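## Task

Move the yellow sponge that sits on the counter into the bin marked N2 so that no part of it sticks out past the bin's rim. The bins must not be moved. The robot must not fall over or finish leaning. The result only counts if the sponge stays there without the robot holding it.

## Robot and tools

ROBOT. A Hello Robot Stretch 3 with one arm: a two-wheeled base (0.33 m long, 0.34 m wide), a lift riding up a mast, and a telescoping arm that reaches out to the robot's right. The gripper has no sideways travel of its own along the robot's length, so shifting it fore or aft means driving the base. Turning in place pivots about the point between the drive wheels, 0.05 m behind the front edge. Stowed (arm in, wrist folded), the swept circle has radius 0.28 m; an unfolded, level wrist reaches beyond it.

FRAMES. Base frame: origin on the floor between the drive wheels, x ahead, y to the left, z up. hand_pose is reported in this frame, located where the closed fingertips meet; with all wrist joints at zero its x points up, y runs back along the arm toward the mast, z points to the rear. Odometry frame is the base frame as it was when the scene began.

execute_actions. Argument actions: a list holding one action or none (empty just returns state and images). Argument cameras: list of head_camera, nav_camera, wrist_camera or all; omitted, null or ["all"] means every camera, [] means none. An action may contain:
- base: exactly one key. translate_m is a relative drive in metres, -1 to 1, forward positive, measured from where the base was in the latest reported state. rotate_rad is a relative turn in radians, -3.2 to 3.2, positive = counter-clockwise (left). No sideways driving.
- joints: a dictionary of absolute targets by name (not offsets). lift_m 0 to 1.1 m (arm height). arm_m 0 to 0.52 m (extension). wrist_yaw_rad -1.345 to 4.42 (0 = along the arm, positive swings toward the front, 3.0 = folded over the base). wrist_pitch_rad -1.57 to 0.451 (0 level, negative tips fingers down). wrist_roll_rad -2.911 to 2.911 (0 = fingers side by side, level). gripper_m -0.089 to 0.179 (larger = wider; real fingertip gap is 0.007 m less near closed, 0.025 m less fully open, zero under 0.007). head_pan_rad -3.953 to 1.73 (0 ahead, positive left, -1.57 looks along the arm). head_tilt_rad -1.53 to 0.419 (negative looks down).
- contact_limits: {"arm_m": n}, n = motor effort percent 1 to 100 at which the arm motion halts with contact_stop (about -n when retracting). Smaller is gentler, too small halts immediately; it also caps holding force until the next action.
Base and joint motions start together but may finish at different times. Joints or base you omit may keep pushing toward earlier targets unseen. Any unknown key or out-of-range number rejects the whole call with no motion. If a result reports a stop, the rest of the calls in that same reply are skipped.

wait: seconds 0 to 10; commands nothing and returns the same kind of report. zoom_image: camera plus region [x0, y0, x1, y1] in pixels from the top-left, at most 504 by 504, on that camera's most recent full image. finished_scene: scene number (1 or 2); permanent, reports success and starts the next task.

RESULTS. joint_positions; base_status and joint_status: done, off_target (resting away from target, maybe still pushing), contact_stop, time_out, torque_fault (after the last three the old target is dropped and the joint holds where it stopped unless slack or off). on_its_own covers uncommanded items; its "held at" is the held target, not the actual position. motor_effort in percent, positive toward larger values, peak of the last action in brackets; readings carry fixed bias and noise. Positive wheel effort drives forward. lidar_m: 12 distances in metres from the base origin, 30-degree sectors, 1st ahead then counter-clockwise (4th left, 7th behind, 10th right), '-' = nothing; scan plane 0.17 m up, range 0.15 to 12 m, blind to clear items, sometimes to thin legs, partly blocked by the mast and, with the lift low, by the robot. wrist_depth_mm and head_depth_mm: 7x7 median depths from the top-left (45-1000 and 280-4000 mm; head image is sideways). base_odometry from wheels only (slip counts), heading -3.142 to 3.142; turned_by_wheels and turned_by_imu since last report; base_tilt in degrees (forward/right positive, a few degrees of fixed bias). The pictures line lists image order; contact_limits line shows active, default and maximum.

BEHAVIOUR. The arm and lift halt and go slack on firm contact; a slack lift may sag under load or keep pressing, and closing fingers on a surface pushes it up. Base, wrist and head never contact-stop. A strained wrist servo shuts off for 10 s. Fast base (0.30 m/s, 1.9 rad/s) only when lift_m < 0.30, arm_m < 0.03 and wrist_yaw_rad > 2.54; else 0.10 m/s and 0.63 rad/s. To grasp, command gripper_m below the object's width; to let go, open at least 0.02 past the contact value. Neither the reading nor done proves a hold; re-squeeze with a new value. Fold or unfold the wrist only with lift_m 0.32-0.95, pitch -0.4, roll near 0; afterwards lift may drop to 0.25. With yaw below -0.4 keep pitch at -0.5 or lower. The robot holds its last command while you think, and loose objects may occasionally be nudged.

AVOID. Dropping or slamming things, hard or repeated pushes (pushing with the gripper above roughly 0.45 m can tip the robot, more so with a raised contact limit or a second push), driving while gripping or hooking something fixed, snagging furniture (reverse the last move in small steps, free the gripper, lower lift to about 0.2 if still leaning), and knocking objects or bins over.

Each tool is called after "Call:" as name([rows], argument=value, ...), one row to a line, values as JSON.

## Session

Call:
execute_actions(actions=[])

Scene clock: 0.00 s.
base_odometry: x=+0.000 y=+0.000 heading=+0.000 (m, m, rad; odometry frame)
turned_by_wheels: +0.000 (rad since the last result)
turned_by_imu: +0.000 (rad since the last result)
base_tilt: forward=+0.9 right=-0.1 (deg)
lidar_m: 3.04 2.97 1.44 1.08 1.06 1.09 1.46 0.81 0.83 1.14 2.73 2.72
head_depth_mm: 1943 3002 3445 3560 3362 3033 2077 / 1937 3027 3932 - - 3064 2103 / 1921 2971 - - - 3102 2106 / 1888 2694 3809 3856 3811 3156 2109 / 1877 2661 3674 3640 3624 3165 2157 / 1849 2636 3421 3380 3389 3063 2160 / 1848 2571 3233 3245 3141 3181 2195
base_status: not commanded
joint_positions: lift_m=+0.426 arm_m=-0.001 wrist_yaw_rad=+3.072 wrist_pitch_rad=-0.572 wrist_roll_rad=+0.012 gripper_m=+0.037 head_pan_rad=-0.019 head_tilt_rad=-0.015
joint_status: not commanded
motor_effort: left_wheel=+0 right_wheel=+0 lift_m=+19 arm_m=+1 wrist_yaw_rad=-1 wrist_pitch_rad=+6 wrist_roll_rad=+0 gripper_m=+0 head_pan_rad=+0 head_tilt_rad=+3 (%)
hand_pose: x=-0.0071 y=+0.0582 z=+0.4054 quat_wxyz=(+0.224, +0.688, +0.175, +0.667) (m; base frame)
wrist_depth_mm: 795 901 - - - - - / 852 941 - - - - - / 843 859 877 913 926 943 960 / 720 730 726 760 764 776 782 / 612 634 643 651 668 664 673 / 540 556 - - 568 598 591 / 502 - - - 516 520 526
pictures: head_camera (sideways: a quarter turn clockwise sets it upright), nav_camera (sideways: a quarter turn counterclockwise sets it upright), wrist_camera
Images, in order (width x height): head_camera 896x504, nav_camera 672x504, wrist_camera 644x364.

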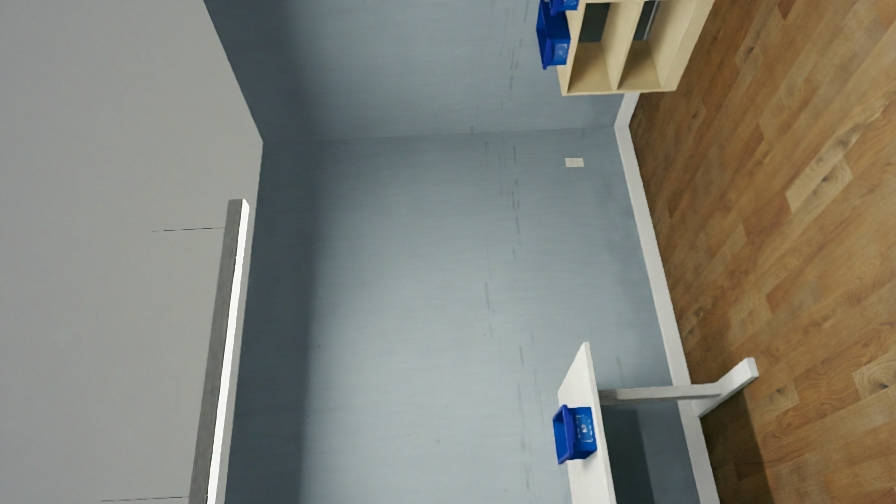

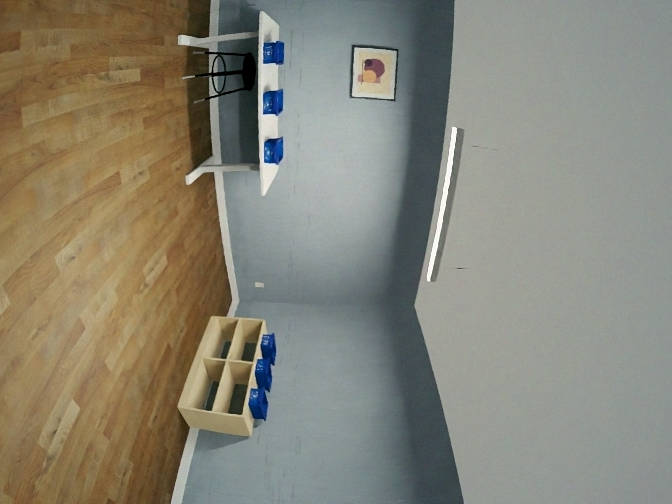

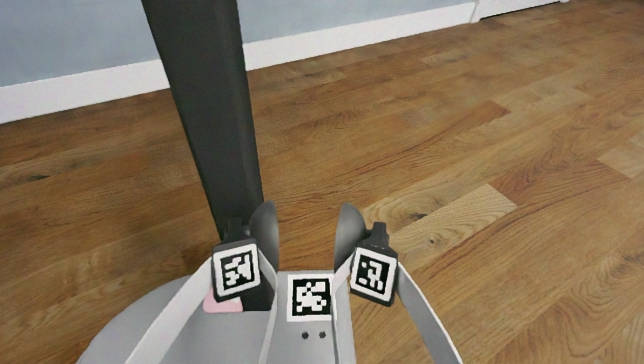

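Call:
execute_actions([
  {"joints":{"head_pan_rad":-2.2,"head_tilt_rad":-0.5}},
], cameras=["head_camera","nav_camera"])

Scene clock: 3.60 s.
base_odometry: x=+0.000 y=+0.000 heading=+0.000 (m, m, rad; odometry frame)
turned_by_wheels: +0.000 (rad since the last result)
turned_by_imu: -0.001 (rad since the last result)
base_tilt: forward=+1.0 right=-0.1 (deg)
lidar_m: 3.05 2.97 1.45 1.07 1.06 1.09 1.45 0.81 0.83 1.14 2.73 2.72
head_depth_mm: 1146 1243 1319 1436 1633 1545 1264 / 1190 1296 1276 899 998 1184 1276 / 1247 1361 1297 925 1021 1160 1286 / 1303 1440 1318 975 1089 1259 1293 / 1374 1508 1341 1025 1167 1347 1303 / 1435 1595 1255 1094 1269 1493 1304 / 1521 1689 1391 1173 1373 1545 1306
base_status: not commanded
joint_positions: lift_m=+0.426 arm_m=-0.001 wrist_yaw_rad=+3.072 wrist_pitch_rad=-0.572 wrist_roll_rad=+0.012 gripper_m=+0.037 head_pan_rad=-2.193 head_tilt_rad=-0.494
joint_status: all done
motor_effort: left_wheel=-1(0) right_wheel=-1(0) lift_m=+19(20) arm_m=+1(0) wrist_yaw_rad=-1(1) wrist_pitch_rad=+6(6) wrist_roll_rad=+0(0) gripper_m=+0(0) head_pan_rad=-3(26) head_tilt_rad=-3(35) (%)
hand_pose: x=-0.0071 y=+0.0582 z=+0.4054 quat_wxyz=(+0.224, +0.688, +0.175, +0.667) (m; base frame)
wrist_depth_mm: 804 880 - - - - - / 904 971 - - - - - / 828 886 873 932 927 951 989 / 714 744 716 740 782 767 798 / 624 621 644 650 669 668 671 / 551 555 - - 575 580 595 / 496 - - - 504 525 523
pictures: head_camera (sideways: a quarter turn clockwise sets it upright), nav_camera (sideways: a quarter turn counterclockwise sets it upright)
Images, in order (width x height): head_camera 896x504, nav_camera 672x504.

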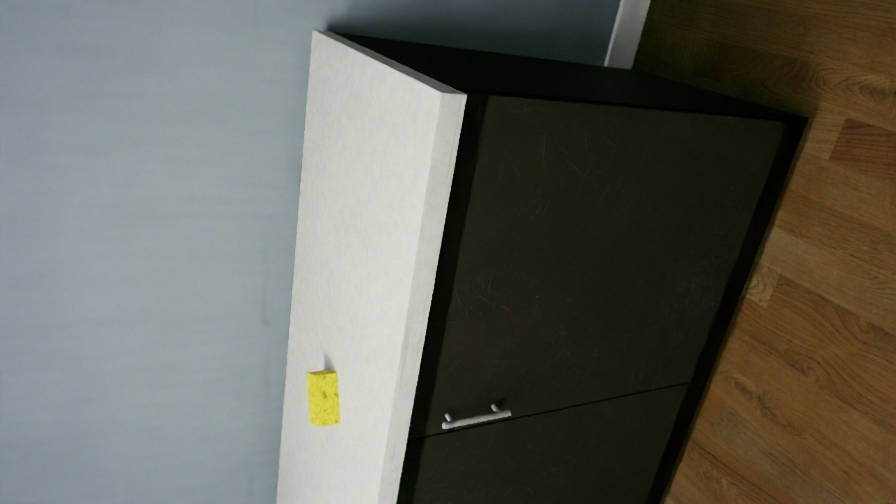

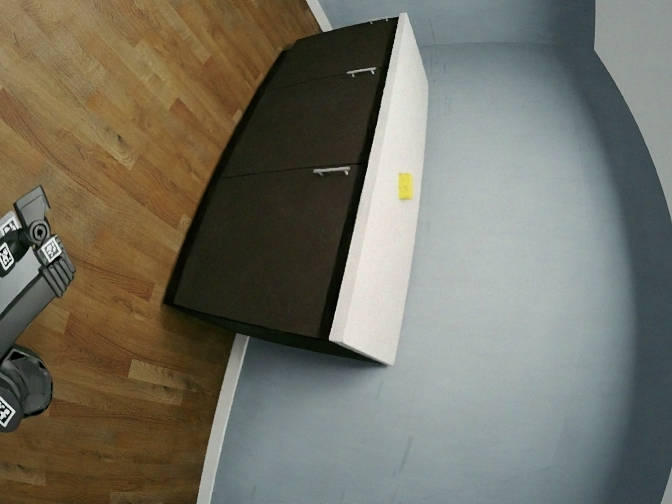

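Call:
execute_actions([
  {"base":{"rotate_rad":-1.4},"joints":{"lift_m":0.9,"wrist_pitch_rad":-0.4}},
], cameras=[])

Call:
execute_actions([
  {"base":{"translate_m":0.87},"joints":{"wrist_yaw_rad":1.5}},
], cameras=[])

Call:
execute_actions([
  {"base":{"rotate_rad":0.33},"joints":{"lift_m":1.08,"wrist_yaw_rad":0,"head_pan_rad":-1.57,"head_tilt_rad":-0.6,"gripper_m":0.179,"wrist_pitch_rad":-0.6}},
])

Scene clock: 14.77 s.
base_odometry: x=+0.000 y=+0.000 heading=-1.400 (m, m, rad; odometry frame)
turned_by_wheels: -1.400 (rad since the last result)
turned_by_imu: -1.395 (rad since the last result)
base_tilt: forward=+1.1 right=-0.1 (deg)
lidar_m: 1.41 2.73 2.72 3.04 2.32 1.26 1.05 1.04 1.16 1.42 0.81 0.89
head_depth_mm: 879 945 1031 1127 1235 1387 1339 / 930 1006 1097 1216 1350 1469 - / 989 1080 1190 1324 1481 1592 - / 1060 1158 1294 1450 1630 1683 - / 1140 1259 1400 1593 1795 1635 - / 1238 1380 1549 1771 1953 1593 - / 1340 1475 1611 1732 1832 1602 1337
base_status: done
joint_positions: lift_m=+0.900 arm_m=-0.001 wrist_yaw_rad=+3.072 wrist_pitch_rad=-0.422 wrist_roll_rad=+0.012 gripper_m=+0.037 head_pan_rad=-2.193 head_tilt_rad=-0.494
joint_status: all done
motor_effort: left_wheel=+3(7) right_wheel=-3(6) lift_m=+26(28) arm_m=+0(0) wrist_yaw_rad=-1(0) wrist_pitch_rad=+11(11) wrist_roll_rad=+0(0) gripper_m=+0(1) head_pan_rad=-3(2) head_tilt_rad=-3(2) (%)
hand_pose: x=-0.0056 y=+0.0795 z=+0.9113 quat_wxyz=(+0.173, +0.700, +0.123, +0.682) (m; base frame)
wrist_depth_mm: - - - - - - - / - - - - - - - / - - - - - - - / - - - - - - - / - - - - - - - / - - - - - - - / 962 - - - - - -
pictures: none
No camera images: the call's "cameras" was empty. Leave "cameras" out to get every camera's image.

Scene clock: 24.57 s.
base_odometry: x=+0.148 y=-0.857 heading=-1.400 (m, m, rad; odometry frame)
turned_by_wheels: +0.000 (rad since the last result)
turned_by_imu: +0.001 (rad since the last result)
base_tilt: forward=+1.0 right=-0.2 (deg)
lidar_m: 0.90 1.91 2.14 3.26 3.42 2.24 1.88 1.87 0.61 0.51 0.51 0.56
head_depth_mm: 1595 1725 1855 2042 1968 1557 1338 / 1703 1851 2018 2211 1961 1602 - / 1798 1942 2148 2354 1991 1673 - / 1646 1769 1933 2070 1782 1086 - / 1443 1548 1650 836 853 919 - / 1282 1363 1454 841 714 783 - / 1160 1225 1287 851 641 680 707
base_status: done
joint_positions: lift_m=+0.900 arm_m=-0.001 wrist_yaw_rad=+1.502 wrist_pitch_rad=-0.422 wrist_roll_rad=+0.012 gripper_m=+0.037 head_pan_rad=-2.193 head_tilt_rad=-0.494
joint_status: all done
motor_effort: left_wheel=+2(9) right_wheel=-3(4) lift_m=+26(26) arm_m=+0(0) wrist_yaw_rad=-3(3) wrist_pitch_rad=+10(10) wrist_roll_rad=+0(0) gripper_m=+0(0) head_pan_rad=-2(2) head_tilt_rad=-4(3) (%)
hand_pose: x=+0.2019 y=-0.1593 z=+0.9113 quat_wxyz=(+0.605, +0.582, -0.407, +0.360) (m; base frame)
wrist_depth_mm: - - - 815 616 665 711 / - - - 833 477 387 403 / - - - 882 518 354 285 / - - - - 552 377 279 / - - - - 561 396 302 / - - - - 553 413 308 / 982 - - - 708 429 319
pictures: none
No camera images: the call's "cameras" was empty. Leave "cameras" out to get every camera's image.

Scene clock: 27.03 s.
base_odometry: x=+0.148 y=-0.857 heading=-1.070 (m, m, rad; odometry frame)
turned_by_wheels: +0.330 (rad since the last result)
turned_by_imu: +0.328 (rad since the last result)
base_tilt: forward=+0.9 right=-0.2 (deg)
lidar_m: 1.90 1.98 2.25 3.20 2.59 1.94 1.87 0.72 0.53 0.50 0.52 0.71
head_depth_mm: 921 - - - - - 1003 / 923 - - - - - 999 / 924 - - - - - 959 / 934 1040 1055 663 676 769 950 / 932 1030 1002 696 658 764 948 / 930 1033 1012 702 653 759 939 / 930 1031 1021 707 637 757 931
base_status: done
joint_positions: lift_m=+1.080 arm_m=-0.001 wrist_yaw_rad=+0.002 wrist_pitch_rad=-0.611 wrist_roll_rad=+0.012 gripper_m=+0.179 head_pan_rad=-1.577 head_tilt_rad=-0.593
joint_status: all done
motor_effort: left_wheel=-2(8) right_wheel=+3(7) lift_m=+25(25) arm_m=+0(1) wrist_yaw_rad=-2(4) wrist_pitch_rad=+5(10) wrist_roll_rad=+0(0) gripper_m=+1(94) head_pan_rad=+2(24) head_tilt_rad=-4(15) (%)
hand_pose: x=-0.0212 y=-0.3398 z=+1.0515 quat_wxyz=(+0.671, +0.212, -0.678, -0.214) (m; base frame)
wrist_depth_mm: 623 662 674 700 718 730 806 / 501 509 524 506 555 578 589 / 419 429 439 447 452 460 483 / 371 377 380 379 392 391 403 / 457 481 467 471 466 442 452 / - 606 618 599 594 - 589 / - 860 856 839 824 817 -
pictures: head_camera (sideways: a quarter turn clockwise sets it upright), nav_camera (sideways: a quarter turn counterclockwise sets it upright), wrist_camera
Images, in order (width x height): head_camera 896x504, nav_camera 672x504, wrist_camera 644x364.

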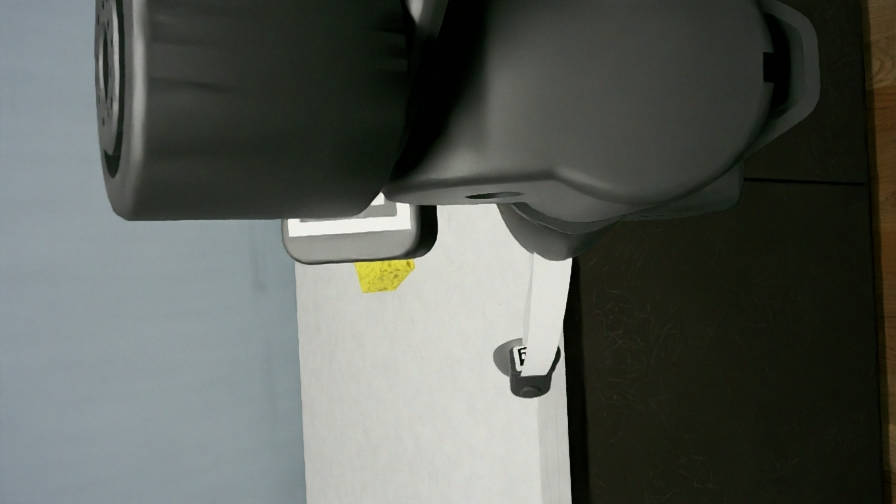

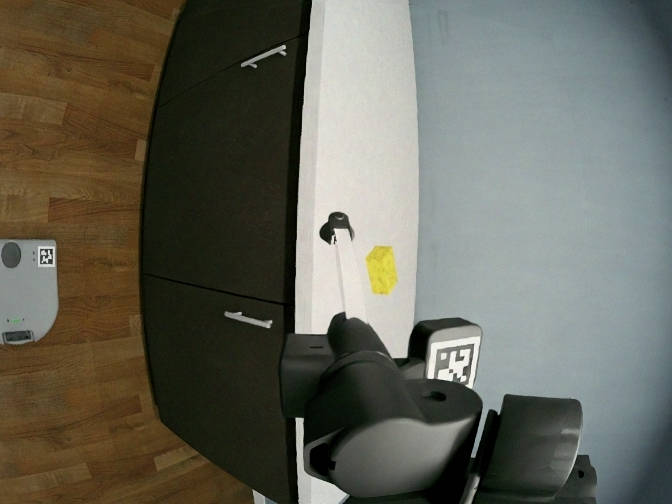

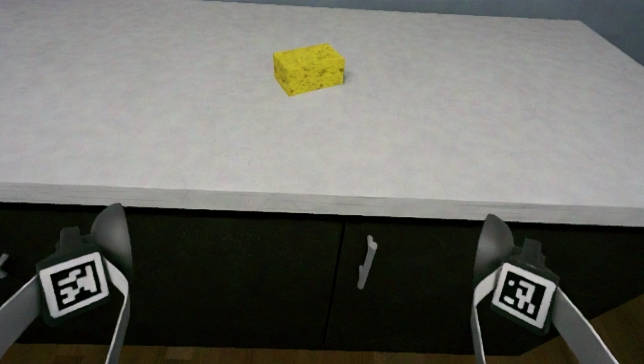

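Well aligned.

Call:
execute_actions([
  {"joints":{"arm_m":0.3,"lift_m":1.0}},
])

Scene clock: 31.50 s.
base_odometry: x=+0.148 y=-0.857 heading=-1.070 (m, m, rad; odometry frame)
turned_by_wheels: +0.000 (rad since the last result)
turned_by_imu: -0.001 (rad since the last result)
base_tilt: forward=+0.9 right=+0.0 (deg)
lidar_m: 1.91 1.99 2.25 3.22 2.59 1.93 1.87 0.72 0.53 0.51 0.52 0.71
head_depth_mm: 938 1010 852 672 654 780 968 / 934 1007 928 676 651 775 963 / 941 1009 - 681 647 771 956 / 935 1021 986 687 646 767 951 / 929 1033 999 694 645 764 945 / 935 1032 1004 701 640 759 939 / 930 1030 1025 708 637 757 935
base_status: not commanded
joint_positions: lift_m=+1.000 arm_m=+0.300 wrist_yaw_rad=+0.000 wrist_pitch_rad=-0.612 wrist_roll_rad=+0.012 gripper_m=+0.179 head_pan_rad=-1.577 head_tilt_rad=-0.593
joint_status: all done
motor_effort: left_wheel=-2(2) right_wheel=+3(3) lift_m=+13(24) arm_m=+4(5) wrist_yaw_rad=-1(1) wrist_pitch_rad=+6(6) wrist_roll_rad=+0(0) gripper_m=+1(0) head_pan_rad=+2(2) head_tilt_rad=-4(5) (%)
hand_pose: x=-0.0215 y=-0.6404 z=+0.9721 quat_wxyz=(+0.671, +0.212, -0.678, -0.215) (m; base frame)
wrist_depth_mm: 440 462 480 488 512 532 523 / 357 367 373 386 399 405 419 / 299 304 302 247 324 329 342 / 256 260 249 248 277 281 286 / 229 230 231 236 239 248 247 / - 202 204 208 211 - 217 / 180 181 184 187 189 192 196
pictures: head_camera (sideways: a quarter turn clockwise sets it upright), nav_camera (sideways: a quarter turn counterclockwise sets it upright), wrist_camera
Images, in order (width x height): head_camera 896x504, nav_camera 672x504, wrist_camera 644x364.

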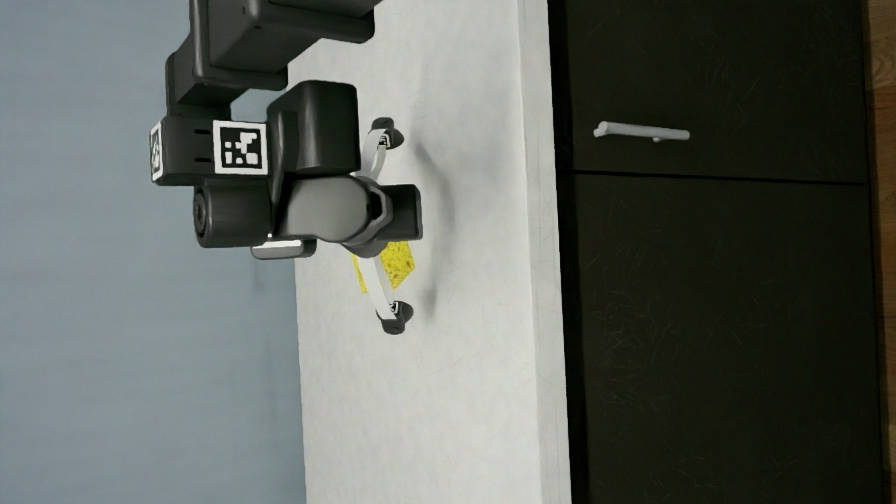

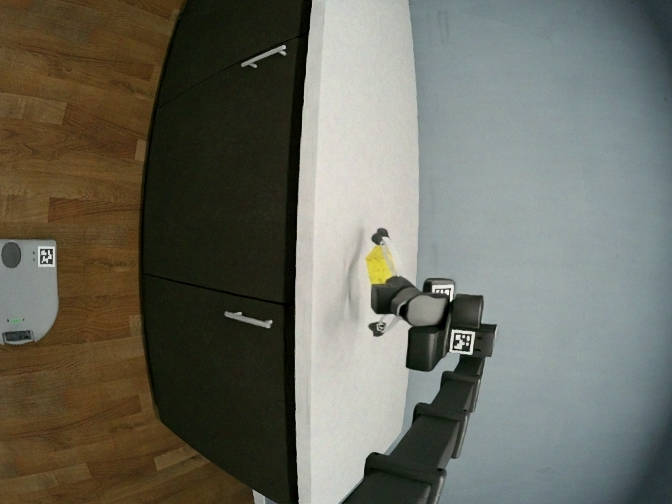

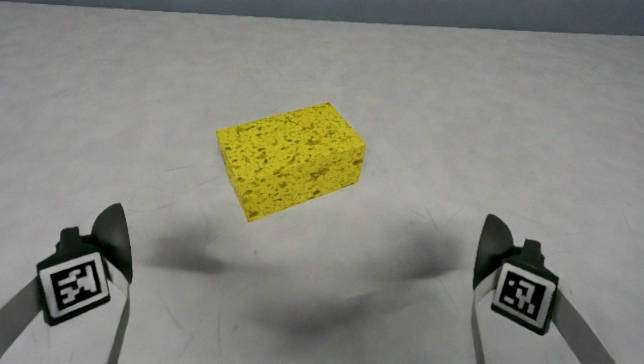

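Call:
execute_actions([
  {"joints":{"arm_m":0.39,"lift_m":0.96}},
], cameras=["wrist_camera"])

Scene clock: 35.47 s.
base_odometry: x=+0.148 y=-0.857 heading=-1.070 (m, m, rad; odometry frame)
turned_by_wheels: +0.000 (rad since the last result)
turned_by_imu: -0.001 (rad since the last result)
base_tilt: forward=+0.9 right=-0.2 (deg)
lidar_m: 1.91 1.99 2.25 3.22 2.59 1.94 1.87 0.72 0.52 0.51 0.52 0.72
head_depth_mm: 933 1039 - 633 653 779 968 / 936 1021 860 677 651 774 965 / 933 1004 - 683 649 770 955 / 935 1031 990 690 647 771 953 / 935 1037 998 694 643 764 945 / 931 1034 1010 699 639 760 939 / 928 1027 1023 706 638 757 933
base_status: not commanded
joint_positions: lift_m=+0.960 arm_m=+0.390 wrist_yaw_rad=+0.000 wrist_pitch_rad=-0.612 wrist_roll_rad=+0.012 gripper_m=+0.179 head_pan_rad=-1.577 head_tilt_rad=-0.593
joint_status: all done
motor_effort: left_wheel=-2(2) right_wheel=+2(3) lift_m=+13(16) arm_m=+4(3) wrist_yaw_rad=-2(1) wrist_pitch_rad=+6(6) wrist_roll_rad=+0(0) gripper_m=+0(0) head_pan_rad=+2(2) head_tilt_rad=-4(3) (%)
hand_pose: x=-0.0215 y=-0.7304 z=+0.9321 quat_wxyz=(+0.671, +0.212, -0.678, -0.215) (m; base frame)
wrist_depth_mm: 352 364 379 391 403 419 439 / 286 296 299 310 316 323 332 / 240 243 247 255 260 263 273 / 204 207 153 156 220 224 228 / 184 175 133 142 186 199 197 / - 158 130 162 168 - 174 / 144 145 147 149 150 152 157
pictures: wrist_camera
Images, in order (width x height): wrist_camera 644x364.

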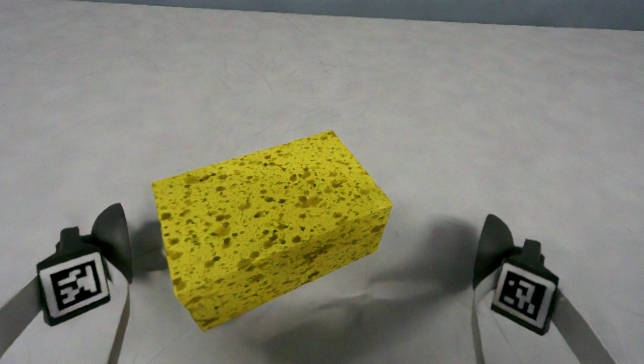

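Call:
execute_actions([
  {"joints":{"gripper_m":0.05,"wrist_yaw_rad":0.07}},
], cameras=[])

Call:
execute_actions([
  {"joints":{"lift_m":1.05,"head_pan_rad":0.95,"head_tilt_rad":-0.15}},
])

Call:
zoom_image(camera="head_camera", region=[380,100,560,400])

Scene clock: 40.57 s.
base_odometry: x=+0.148 y=-0.857 heading=-1.070 (m, m, rad; odometry frame)
turned_by_wheels: +0.000 (rad since the last result)
turned_by_imu: -0.001 (rad since the last result)
base_tilt: forward=+1.1 right=-0.2 (deg)
lidar_m: 1.91 1.99 2.25 3.21 2.60 1.94 1.87 0.72 0.53 0.51 0.52 0.71
head_depth_mm: 937 1037 - 645 653 781 969 / 937 1019 862 680 651 778 965 / 939 1004 - 684 649 772 955 / 932 1030 986 687 646 770 950 / 932 1029 995 696 642 766 946 / 931 1035 1005 699 640 762 937 / 932 1031 1025 706 637 757 935
base_status: not commanded
joint_positions: lift_m=+0.960 arm_m=+0.390 wrist_yaw_rad=+0.069 wrist_pitch_rad=-0.592 wrist_roll_rad=+0.012 gripper_m=+0.050 head_pan_rad=-1.577 head_tilt_rad=-0.593
joint_status: all done
motor_effort: left_wheel=-3(4) right_wheel=+3(5) lift_m=+14(13) arm_m=+4(4) wrist_yaw_rad=+0(0) wrist_pitch_rad=-3(6) wrist_roll_rad=+0(0) gripper_m=-3(100) head_pan_rad=+1(2) head_tilt_rad=-5(4) (%)
hand_pose: x=-0.0078 y=-0.7333 z=+0.9361 quat_wxyz=(+0.679, +0.229, -0.672, -0.184) (m; base frame)
wrist_depth_mm: 386 389 406 423 414 437 435 / 302 309 319 312 293 341 356 / 251 254 259 265 271 276 280 / 214 214 223 225 230 232 236 / 186 188 194 194 199 200 203 / 165 167 165 170 174 176 178 / 148 150 150 152 154 157 158
pictures: none
No camera images: the call's "cameras" was empty. Leave "cameras" out to get every camera's image.

Scene clock: 42.40 s.
base_odometry: x=+0.148 y=-0.857 heading=-1.070 (m, m, rad; odometry frame)
turned_by_wheels: +0.000 (rad since the last result)
turned_by_imu: +0.000 (rad since the last result)
base_tilt: forward=+1.0 right=-0.1 (deg)
lidar_m: 1.90 1.99 2.26 3.23 2.59 1.93 1.87 0.72 0.53 0.51 0.52 0.71
head_depth_mm: 2044 2120 2174 2244 2342 2276 1686 / 2252 2363 2429 2511 2475 2331 1691 / 2469 2708 2780 2825 2519 2320 1721 / 2569 3050 3217 3217 2938 2363 1735 / 2540 3598 3897 - 3393 2357 1747 / 2509 3651 3758 3875 3823 2401 1764 / 2474 3435 3563 3661 3585 2414 1777
base_status: not commanded
joint_positions: lift_m=+1.050 arm_m=+0.390 wrist_yaw_rad=+0.069 wrist_pitch_rad=-0.611 wrist_roll_rad=+0.012 gripper_m=+0.050 head_pan_rad=+0.943 head_tilt_rad=-0.162
joint_status: all done
motor_effort: left_wheel=-3(3) right_wheel=+2(4) lift_m=+25(25) arm_m=+4(4) wrist_yaw_rad=+0(1) wrist_pitch_rad=+5(6) wrist_roll_rad=+0(0) gripper_m=-1(2) head_pan_rad=+2(23) head_tilt_rad=+7(36) (%)
hand_pose: x=-0.0080 y=-0.7301 z=+1.0215 quat_wxyz=(+0.678, +0.235, -0.670, -0.191) (m; base frame)
wrist_depth_mm: 523 500 494 471 465 455 445 / 442 457 472 482 494 498 485 / 375 376 387 381 385 410 415 / 319 322 328 338 348 353 354 / 282 283 293 293 298 300 306 / 250 252 249 258 265 268 272 / 224 226 228 233 234 239 243
pictures: head_camera (sideways: a quarter turn clockwise sets it upright), nav_camera (sideways: a quarter turn counterclockwise sets it upright), wrist_camera
Images, in order (width x height): head_camera 896x504, nav_camera 672x504, wrist_camera 644x364.

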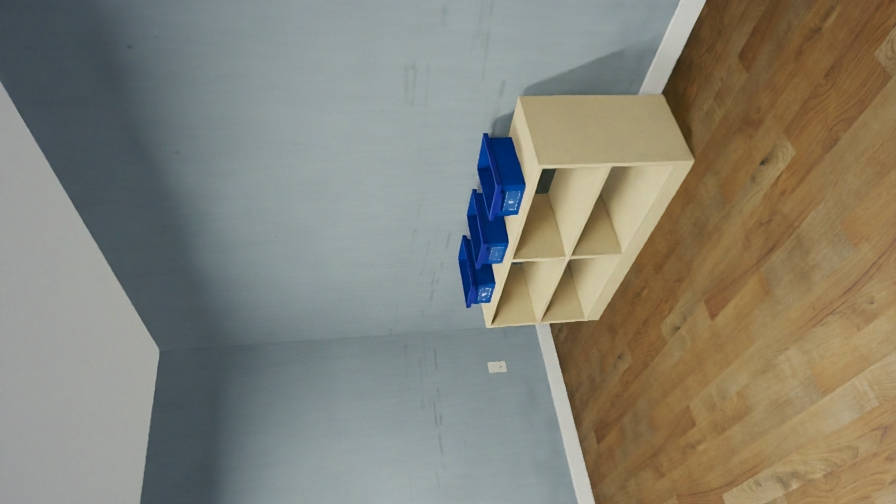

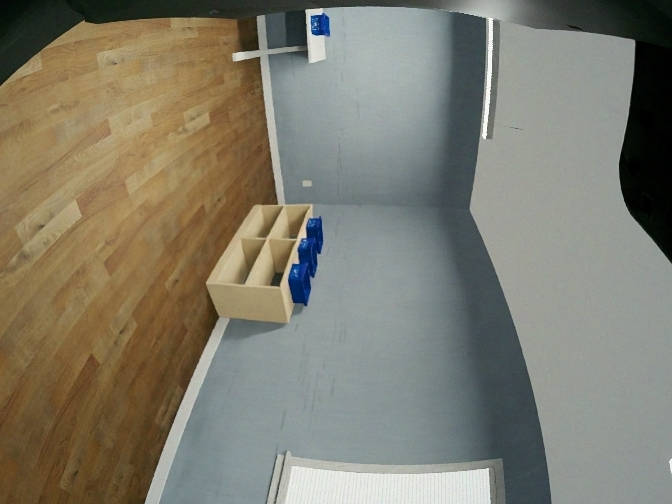

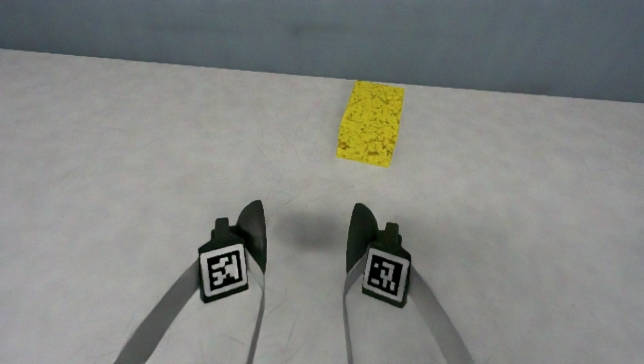

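Region (380, 100, 560, 400) of head_camera's 896x504 image, scaled by 1.680, with more detail than that image has; it fills the left 302 columns of this view, and the rest is white.

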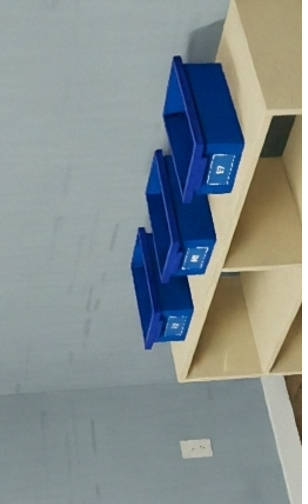

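Call:
execute_actions([
  {"base":{"translate_m":-0.04},"joints":{"gripper_m":0.15,"wrist_yaw_rad":0,"wrist_pitch_rad":-0.25,"lift_m":0.9,"arm_m":0.46}},
], cameras=["wrist_camera"])

Scene clock: 46.77 s.
base_odometry: x=+0.129 y=-0.822 heading=-1.070 (m, m, rad; odometry frame)
turned_by_wheels: +0.000 (rad since the last result)
turned_by_imu: -0.001 (rad since the last result)
base_tilt: forward=+1.0 right=-0.2 (deg)
lidar_m: 1.95 2.02 2.28 3.22 2.55 1.90 1.83 0.72 0.53 0.51 0.53 0.71
head_depth_mm: 2097 2161 2212 2307 2366 2280 1686 / 2331 2395 2470 2561 2503 2325 1712 / 2559 2752 2857 2857 2737 2322 1726 / 2558 3150 3298 3245 2957 2341 1731 / 2536 3675 3922 - 3422 2389 1736 / 2496 3720 3751 3894 3835 2404 1746 / 2473 3477 3559 3570 3640 2447 1776
base_status: done
joint_positions: lift_m=+0.900 arm_m=+0.460 wrist_yaw_rad=+0.001 wrist_pitch_rad=-0.275 wrist_roll_rad=+0.012 gripper_m=+0.150 head_pan_rad=+0.943 head_tilt_rad=-0.162
joint_status: all done
motor_effort: left_wheel=-2(8) right_wheel=+2(5) lift_m=+13(22) arm_m=+4(3) wrist_yaw_rad=-2(3) wrist_pitch_rad=+12(12) wrist_roll_rad=+0(0) gripper_m=+0(91) head_pan_rad=+2(2) head_tilt_rad=+7(6) (%)
hand_pose: x=-0.0213 y=-0.8447 z=+0.9464 quat_wxyz=(+0.697, +0.097, -0.704, -0.097) (m; base frame)
wrist_depth_mm: 385 379 382 382 374 375 373 / 408 407 406 410 406 405 402 / 360 379 425 276 422 432 427 / 261 270 259 219 289 296 311 / 206 218 213 217 222 237 234 / 174 165 173 174 178 190 187 / 141 144 146 148 150 150 156
pictures: wrist_camera
Images, in order (width x height): wrist_camera 644x364.

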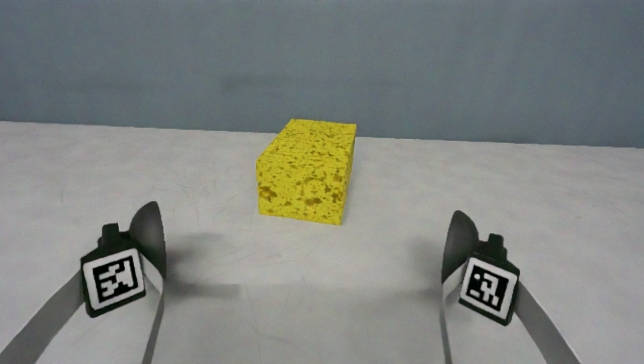

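Call:
execute_actions([
  {"base":{"rotate_rad":0.5},"joints":{"lift_m":0.98,"arm_m":0.3}},
], cameras=[])

Call:
execute_actions([
  {"base":{"translate_m":-0.16}},
], cameras=[])

Call:
execute_actions([
  {"base":{"rotate_rad":-0.5}},
], cameras=[])

Call:
execute_actions([
  {"base":{"translate_m":0.14},"joints":{"lift_m":0.895}},
], cameras=[])

Call:
execute_actions([
  {"joints":{"arm_m":0.48}},
], cameras=["wrist_camera"])

Scene clock: 53.80 s.
base_odometry: x=+0.129 y=-0.822 heading=-0.570 (m, m, rad; odometry frame)
turned_by_wheels: +0.500 (rad since the last result)
turned_by_imu: +0.496 (rad since the last result)
base_tilt: forward=+1.1 right=-0.1 (deg)
lidar_m: 2.02 2.27 3.30 2.61 1.90 1.83 0.74 0.53 0.51 0.52 0.70 1.95
head_depth_mm: 2706 3678 3761 3868 3486 2278 1688 / 2647 3552 3672 3840 3554 2305 1686 / 2451 3518 3632 3775 3660 2337 1732 / 2431 3501 3559 3714 3676 2384 1726 / 2390 3411 3555 3615 3442 2380 1749 / 2363 3400 3523 3567 3720 2410 1762 / 2316 3400 3444 3543 3324 2442 1768
base_status: done
joint_positions: lift_m=+0.980 arm_m=+0.300 wrist_yaw_rad=+0.001 wrist_pitch_rad=-0.273 wrist_roll_rad=+0.012 gripper_m=+0.150 head_pan_rad=+0.943 head_tilt_rad=-0.162
joint_status: all done
motor_effort: left_wheel=-2(10) right_wheel=+2(12) lift_m=+26(27) arm_m=-3(3) wrist_yaw_rad=-1(2) wrist_pitch_rad=+11(12) wrist_roll_rad=+0(0) gripper_m=+0(1) head_pan_rad=+2(2) head_tilt_rad=+7(6) (%)
hand_pose: x=-0.0213 y=-0.6856 z=+1.0259 quat_wxyz=(+0.697, +0.096, -0.704, -0.097) (m; base frame)
wrist_depth_mm: - 911 778 651 580 503 451 / - 967 820 715 619 535 477 / 590 597 629 639 622 558 506 / 420 424 441 453 466 486 493 / 324 346 338 342 352 378 369 / 278 262 275 280 282 304 295 / 225 227 232 236 239 237 252
pictures: none
No camera images: the call's "cameras" was empty. Leave "cameras" out to get every camera's image.

Scene clock: 56.37 s.
base_odometry: x=-0.006 y=-0.736 heading=-0.570 (m, m, rad; odometry frame)
turned_by_wheels: +0.000 (rad since the last result)
turned_by_imu: -0.001 (rad since the last result)
base_tilt: forward=+1.0 right=+0.0 (deg)
lidar_m: 2.16 2.43 3.29 2.44 1.76 1.69 0.63 0.45 0.43 0.44 0.59 2.09
head_depth_mm: 2715 3706 3802 3969 3505 2276 1694 / 2629 3650 3843 3899 3576 2320 1704 / 2440 3640 3732 3834 3641 2318 1711 / 2437 3603 3690 3812 3402 2342 1743 / 2388 3581 3602 3719 3716 2388 1739 / 2357 3529 3588 3705 3716 2436 1765 / 2481 3469 3569 3626 3530 2472 1779
base_status: done
joint_positions: lift_m=+0.980 arm_m=+0.300 wrist_yaw_rad=+0.001 wrist_pitch_rad=-0.273 wrist_roll_rad=+0.012 gripper_m=+0.150 head_pan_rad=+0.943 head_tilt_rad=-0.162
joint_status: not commanded
motor_effort: left_wheel=-2(8) right_wheel=+2(3) lift_m=+25(25) arm_m=-3(3) wrist_yaw_rad=-2(1) wrist_pitch_rad=+11(11) wrist_roll_rad=+0(0) gripper_m=+0(0) head_pan_rad=+2(2) head_tilt_rad=+7(5) (%)
hand_pose: x=-0.0213 y=-0.6856 z=+1.0259 quat_wxyz=(+0.697, +0.096, -0.704, -0.097) (m; base frame)
wrist_depth_mm: - 799 688 576 498 446 397 / - 895 735 621 524 474 419 / 580 602 615 630 572 490 444 / 415 430 442 448 470 469 455 / 325 351 339 345 354 376 309 / 276 263 273 279 282 305 292 / 224 228 231 235 237 239 248
pictures: none
No camera images: the call's "cameras" was empty. Leave "cameras" out to get every camera's image.

Scene clock: 58.10 s.
base_odometry: x=-0.006 y=-0.736 heading=-1.070 (m, m, rad; odometry frame)
turned_by_wheels: -0.500 (rad since the last result)
turned_by_imu: -0.498 (rad since the last result)
base_tilt: forward=+0.9 right=+0.0 (deg)
lidar_m: 2.09 2.17 2.43 3.29 2.38 1.75 1.69 0.62 0.45 0.43 0.45 0.61
head_depth_mm: 2222 2314 2381 2450 2552 2291 1697 / 2477 2601 2659 2720 2591 2303 1711 / 2628 2927 3031 3014 2936 2331 1723 / 2599 3379 3599 3606 3190 2356 1747 / 2551 3931 - - 3540 2384 1755 / 2509 3738 3816 3969 3861 2386 1755 / 2467 3488 3611 3710 3655 2436 1771
base_status: done
joint_positions: lift_m=+0.980 arm_m=+0.300 wrist_yaw_rad=+0.001 wrist_pitch_rad=-0.273 wrist_roll_rad=+0.012 gripper_m=+0.150 head_pan_rad=+0.943 head_tilt_rad=-0.161
joint_status: not commanded
motor_effort: left_wheel=+2(9) right_wheel=-3(9) lift_m=+26(25) arm_m=-3(3) wrist_yaw_rad=-2(2) wrist_pitch_rad=+11(10) wrist_roll_rad=+0(0) gripper_m=+0(0) head_pan_rad=+2(2) head_tilt_rad=+7(7) (%)
hand_pose: x=-0.0214 y=-0.6856 z=+1.0259 quat_wxyz=(+0.697, +0.096, -0.704, -0.097) (m; base frame)
wrist_depth_mm: 461 448 449 443 442 443 444 / 493 486 490 477 494 479 480 / 535 529 527 523 518 525 520 / 414 423 390 446 463 472 543 / 322 331 337 343 354 377 369 / 276 262 275 283 285 302 295 / 223 230 234 235 239 237 250
pictures: none
No camera images: the call's "cameras" was empty. Leave "cameras" out to get every camera's image.

Scene clock: 60.67 s.
base_odometry: x=+0.061 y=-0.859 heading=-1.070 (m, m, rad; odometry frame)
turned_by_wheels: +0.000 (rad since the last result)
turned_by_imu: +0.000 (rad since the last result)
base_tilt: forward=+0.9 right=+0.0 (deg)
lidar_m: 1.95 2.03 2.33 3.29 2.58 1.89 1.83 0.62 0.44 0.43 0.45 0.60
head_depth_mm: 2078 2168 2234 2287 2380 2280 1686 / 2319 2415 2489 2584 2594 2301 1706 / 2541 2752 2831 2911 2559 2335 1704 / 2579 3153 3327 3324 2992 2354 1730 / 2553 3703 3942 - 3472 2381 1746 / 2521 3759 3868 3993 3818 2397 1756 / 2484 3557 3638 3747 3723 2419 1772
base_status: done
joint_positions: lift_m=+0.895 arm_m=+0.300 wrist_yaw_rad=+0.001 wrist_pitch_rad=-0.273 wrist_roll_rad=+0.012 gripper_m=+0.150 head_pan_rad=+0.943 head_tilt_rad=-0.161
joint_status: all done
motor_effort: left_wheel=+2(9) right_wheel=-3(4) lift_m=+13(25) arm_m=-2(3) wrist_yaw_rad=-1(0) wrist_pitch_rad=+11(11) wrist_roll_rad=+0(0) gripper_m=+0(1) head_pan_rad=+2(2) head_tilt_rad=+7(7) (%)
hand_pose: x=-0.0214 y=-0.6856 z=+0.9417 quat_wxyz=(+0.697, +0.096, -0.704, -0.097) (m; base frame)
wrist_depth_mm: 457 451 456 451 454 451 452 / 492 488 481 477 489 481 484 / 349 366 381 293 411 437 447 / 254 260 268 275 282 293 297 / 200 212 206 211 214 229 224 / 168 161 168 170 173 184 180 / 136 140 142 144 145 145 151
pictures: none
No camera images: the call's "cameras" was empty. Leave "cameras" out to get every camera's image.

Scene clock: 63.23 s.
base_odometry: x=+0.061 y=-0.859 heading=-1.070 (m, m, rad; odometry frame)
turned_by_wheels: +0.000 (rad since the last result)
turned_by_imu: -0.001 (rad since the last result)
base_tilt: forward=+1.0 right=-0.3 (deg)
lidar_m: 1.95 2.02 2.33 3.30 2.58 1.89 1.83 0.62 0.45 0.43 0.45 0.60
head_depth_mm: 2069 2143 2229 2291 2366 2285 1682 / 2318 2427 2508 2605 2574 2316 1699 / 2498 2750 2876 2897 2571 2343 1715 / 2589 3136 3278 3332 2942 2370 1730 / 2543 3710 3901 - 3476 2355 1750 / 2534 3728 3906 3974 3828 2388 1762 / 2448 3545 3621 3698 3697 2413 1793
base_status: not commanded
joint_positions: lift_m=+0.895 arm_m=+0.480 wrist_yaw_rad=+0.000 wrist_pitch_rad=-0.273 wrist_roll_rad=+0.012 gripper_m=+0.150 head_pan_rad=+0.943 head_tilt_rad=-0.161
joint_status: all done
motor_effort: left_wheel=+2(2) right_wheel=-3(4) lift_m=+14(13) arm_m=+3(5) wrist_yaw_rad=-1(2) wrist_pitch_rad=+11(11) wrist_roll_rad=+0(0) gripper_m=+0(1) head_pan_rad=+1(2) head_tilt_rad=+6(6) (%)
hand_pose: x=-0.0214 y=-0.8648 z=+0.9417 quat_wxyz=(+0.697, +0.096, -0.704, -0.097) (m; base frame)
wrist_depth_mm: 295 291 290 291 291 287 287 / 318 318 318 313 312 311 311 / 341 341 341 339 335 337 335 / 255 258 266 180 281 293 296 / 197 210 143 140 216 229 224 / 169 159 135 126 172 184 180 / 136 139 140 137 145 145 151
pictures: wrist_camera
Images, in order (width x height): wrist_camera 644x364.

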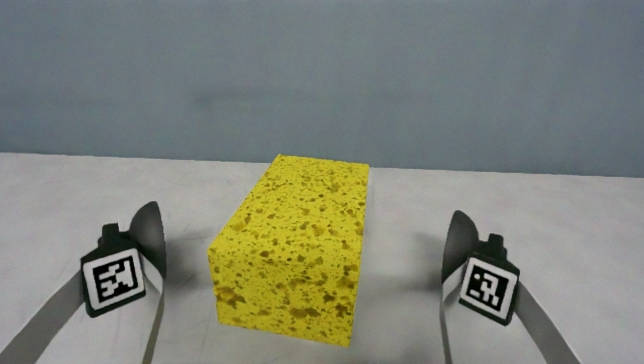

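Call:
execute_actions([
  {"joints":{"gripper_m":0.035}},
], cameras=[])

Call:
execute_actions([
  {"joints":{"lift_m":1.05}},
], cameras=["wrist_camera"])

Call:
execute_actions([
  {"base":{"rotate_rad":1.0},"joints":{"arm_m":0,"head_pan_rad":-0.3,"head_tilt_rad":-0.3}},
], cameras=[])

Call:
execute_actions([
  {"base":{"translate_m":1.0}},
], cameras=[])

Call:
execute_actions([
  {"base":{"translate_m":0.8}},
])

Scene clock: 68.90 s.
base_odometry: x=+0.061 y=-0.859 heading=-1.070 (m, m, rad; odometry frame)
turned_by_wheels: +0.000 (rad since the last result)
turned_by_imu: -0.001 (rad since the last result)
base_tilt: forward=+1.0 right=+0.0 (deg)
lidar_m: 1.95 2.02 2.33 3.30 2.57 1.89 1.83 0.62 0.45 0.43 0.45 0.60
head_depth_mm: 2078 2133 2224 2288 2380 2311 1689 / 2310 2421 2472 2581 2557 2301 1692 / 2530 2734 2874 2847 2555 2332 1733 / 2570 3123 3281 3355 2992 2359 1723 / 2545 3645 3921 - 3458 2378 1738 / 2511 3781 3846 3993 3855 2399 1754 / 2469 3502 3636 3637 3655 2430 1770
base_status: not commanded
joint_positions: lift_m=+0.895 arm_m=+0.480 wrist_yaw_rad=+0.000 wrist_pitch_rad=-0.273 wrist_roll_rad=+0.012 gripper_m=+0.036 head_pan_rad=+0.943 head_tilt_rad=-0.161
joint_status: all done
motor_effort: left_wheel=+2(2) right_wheel=-3(3) lift_m=+13(14) arm_m=+4(4) wrist_yaw_rad=-2(1) wrist_pitch_rad=+10(11) wrist_roll_rad=+1(0) gripper_m=-18(97) head_pan_rad=+2(1) head_tilt_rad=+6(7) (%)
hand_pose: x=-0.0214 y=-0.8648 z=+0.9417 quat_wxyz=(+0.697, +0.096, -0.704, -0.097) (m; base frame)
wrist_depth_mm: 297 294 289 291 288 291 289 / 316 312 313 313 312 312 313 / 344 342 339 339 336 335 336 / 256 258 265 179 280 288 299 / 198 202 136 137 216 218 223 / 163 164 140 131 169 176 180 / 138 140 141 140 145 148 150
pictures: none
No camera images: the call's "cameras" was empty. Leave "cameras" out to get every camera's image.

Scene clock: 71.13 s.
base_odometry: x=+0.061 y=-0.859 heading=-1.070 (m, m, rad; odometry frame)
turned_by_wheels: +0.000 (rad since the last result)
turned_by_imu: +0.000 (rad since the last result)
base_tilt: forward=+0.9 right=-0.1 (deg)
lidar_m: 1.95 2.02 2.34 3.28 2.58 1.89 1.83 0.62 0.45 0.43 0.45 0.61
head_depth_mm: 2079 2159 2228 2291 2389 2282 1683 / 2324 2401 2516 2601 2583 2281 1701 / 2531 2749 2818 2841 2554 2318 1721 / 2560 3173 3327 3304 2991 2370 1731 / 2571 3702 3908 - 3452 2412 1754 / 2524 3807 3879 3986 3747 2413 1763 / 2482 3546 3596 3694 3678 2432 1769
base_status: not commanded
joint_positions: lift_m=+1.050 arm_m=+0.480 wrist_yaw_rad=+0.000 wrist_pitch_rad=-0.273 wrist_roll_rad=+0.012 gripper_m=+0.036 head_pan_rad=+0.943 head_tilt_rad=-0.161
joint_status: all done
motor_effort: left_wheel=+2(2) right_wheel=-3(3) lift_m=+25(26) arm_m=+4(4) wrist_yaw_rad=-1(0) wrist_pitch_rad=+11(11) wrist_roll_rad=+0(0) gripper_m=-18(18) head_pan_rad=+1(2) head_tilt_rad=+7(6) (%)
hand_pose: x=-0.0214 y=-0.8648 z=+1.0959 quat_wxyz=(+0.697, +0.096, -0.704, -0.097) (m; base frame)
wrist_depth_mm: 295 296 293 293 290 288 289 / 320 312 315 313 310 312 311 / 345 344 341 340 335 337 338 / 373 374 367 179 369 364 366 / 410 410 135 137 393 409 404 / 350 357 140 131 370 424 423 / 302 304 304 292 311 325 326
pictures: wrist_camera
Images, in order (width x height): wrist_camera 644x364.

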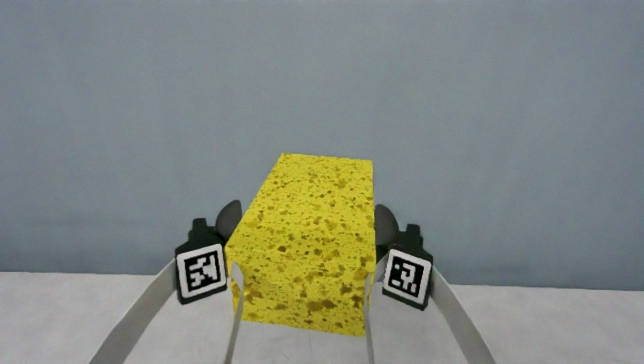

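Scene clock: 75.83 s.
base_odometry: x=+0.061 y=-0.859 heading=-0.070 (m, m, rad; odometry frame)
turned_by_wheels: +1.000 (rad since the last result)
turned_by_imu: +0.994 (rad since the last result)
base_tilt: forward=+1.0 right=-0.1 (deg)
lidar_m: 2.33 3.31 2.69 1.92 1.84 0.65 0.45 0.43 0.44 0.58 1.95 2.00
head_depth_mm: 1763 1858 1948 2064 2157 1885 1472 / 1884 1990 2104 2236 2352 1912 1482 / 2036 2166 2283 2442 2570 1932 1499 / 2235 2356 2559 2652 2681 1942 1496 / 2413 2619 2814 2651 2571 1939 1509 / 2728 2923 3120 2934 2802 1961 1519 / 2981 3282 3585 3348 2790 1979 1530
base_status: done
joint_positions: lift_m=+1.050 arm_m=+0.000 wrist_yaw_rad=+0.000 wrist_pitch_rad=-0.273 wrist_roll_rad=+0.012 gripper_m=+0.036 head_pan_rad=-0.293 head_tilt_rad=-0.296
joint_status: all done
motor_effort: left_wheel=-2(8) right_wheel=+2(11) lift_m=+25(25) arm_m=-3(4) wrist_yaw_rad=-2(2) wrist_pitch_rad=+11(11) wrist_roll_rad=+0(0) gripper_m=-17(18) head_pan_rad=-3(26) head_tilt_rad=-2(17) (%)
hand_pose: x=-0.0214 y=-0.3856 z=+1.0959 quat_wxyz=(+0.697, +0.096, -0.704, -0.097) (m; base frame)
wrist_depth_mm: - - - - - 818 653 / - - - - - 879 719 / - - - 860 881 838 698 / - - - 179 617 633 637 / - - 135 137 473 478 491 / - - 140 131 425 389 391 / - - - 610 436 320 327
pictures: none
No camera images: the call's "cameras" was empty. Leave "cameras" out to get every camera's image.

Scene clock: 86.90 s.
base_odometry: x=+1.059 y=-0.929 heading=-0.070 (m, m, rad; odometry frame)
turned_by_wheels: +0.000 (rad since the last result)
turned_by_imu: +0.000 (rad since the last result)
base_tilt: forward=+1.0 right=-0.1 (deg)
lidar_m: 1.81 2.49 2.65 2.48 2.37 2.43 1.34 1.27 1.30 1.49 1.41 1.36
head_depth_mm: 1265 1338 1400 1479 1561 1663 1478 / 1359 1442 1521 1609 1712 1776 1476 / 1463 1564 1661 1773 1681 1717 1497 / 1602 1718 1830 1874 1632 1740 1497 / 1757 1883 2016 2067 1913 1891 1512 / 1950 2089 2277 2196 2036 1971 1521 / 2165 2370 2593 2622 2381 1974 1526
base_status: done
joint_positions: lift_m=+1.050 arm_m=+0.000 wrist_yaw_rad=+0.000 wrist_pitch_rad=-0.273 wrist_roll_rad=+0.012 gripper_m=+0.036 head_pan_rad=-0.293 head_tilt_rad=-0.296
joint_status: not commanded
motor_effort: left_wheel=-3(5) right_wheel=+2(6) lift_m=+26(25) arm_m=-3(3) wrist_yaw_rad=-1(0) wrist_pitch_rad=+11(11) wrist_roll_rad=+0(0) gripper_m=-18(17) head_pan_rad=-3(2) head_tilt_rad=-2(3) (%)
hand_pose: x=-0.0214 y=-0.3856 z=+1.0959 quat_wxyz=(+0.697, +0.096, -0.704, -0.097) (m; base frame)
wrist_depth_mm: 866 959 - - - - - / 895 - - - - - - / 925 - - - - - 994 / - - - 180 - - 928 / - - 135 137 - - 921 / - - 139 130 - - 935 / - - - - - - -
pictures: none
No camera images: the call's "cameras" was empty. Leave "cameras" out to get every camera's image.

Scene clock: 95.97 s.
base_odometry: x=+1.857 y=-0.985 heading=-0.070 (m, m, rad; odometry frame)
turned_by_wheels: +0.000 (rad since the last result)
turned_by_imu: +0.000 (rad since the last result)
base_tilt: forward=+1.0 right=-0.1 (deg)
lidar_m: 1.01 2.20 1.99 2.42 2.80 2.86 2.05 1.94 1.45 1.04 0.95 0.63
head_depth_mm: 877 920 968 1018 1071 999 785 / 942 991 1055 1112 1135 932 868 / 1017 1079 1145 1222 1283 912 1033 / 1111 1177 1256 1353 1300 1028 1135 / 1210 1302 1400 1511 1301 1126 1234 / 1346 1452 1577 1717 1332 1388 1427 / 1512 1642 1798 1993 1471 1619 1529
base_status: done
joint_positions: lift_m=+1.050 arm_m=+0.000 wrist_yaw_rad=+0.000 wrist_pitch_rad=-0.273 wrist_roll_rad=+0.012 gripper_m=+0.036 head_pan_rad=-0.293 head_tilt_rad=-0.296
joint_status: not commanded
motor_effort: left_wheel=-3(5) right_wheel=+2(7) lift_m=+26(25) arm_m=-3(3) wrist_yaw_rad=-1(1) wrist_pitch_rad=+11(11) wrist_roll_rad=+0(0) gripper_m=-18(17) head_pan_rad=-3(3) head_tilt_rad=-1(2) (%)
hand_pose: x=-0.0214 y=-0.3856 z=+1.0959 quat_wxyz=(+0.697, +0.096, -0.704, -0.097) (m; base frame)
wrist_depth_mm: 561 614 697 805 - - - / 590 645 758 874 - - - / 629 704 808 949 - - - / 656 757 884 179 - - - / 688 791 135 137 - - - / 732 835 139 131 - - - / 793 964 - - - - -
pictures: head_camera (sideways: a quarter turn clockwise sets it upright), nav_camera (sideways: a quarter turn counterclockwise sets it upright), wrist_camera
Images, in order (width x height): head_camera 896x504, nav_camera 672x504, wrist_camera 644x364.

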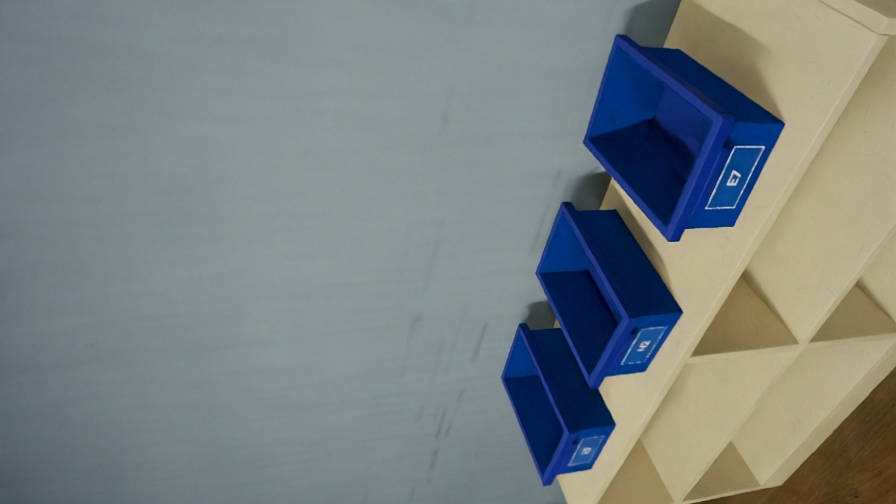

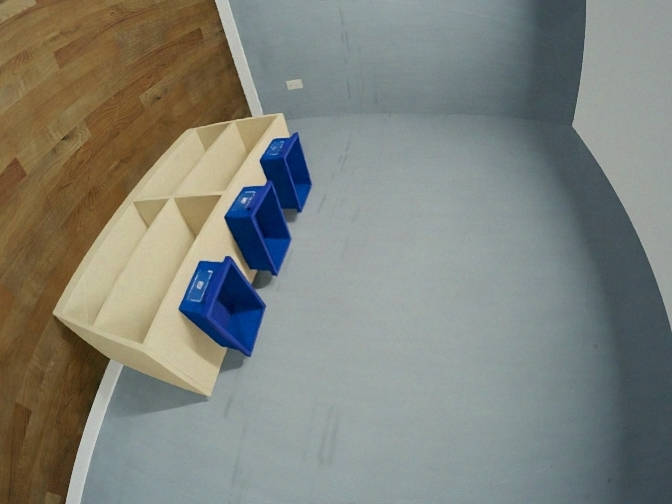

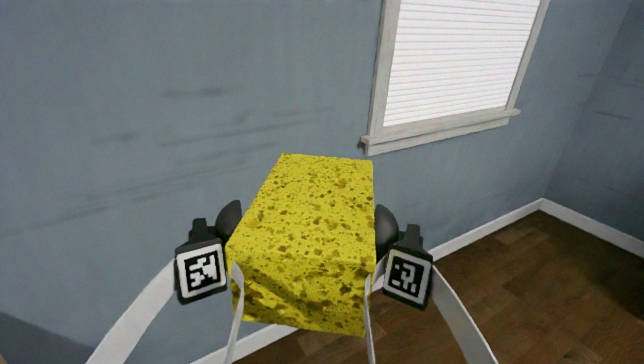

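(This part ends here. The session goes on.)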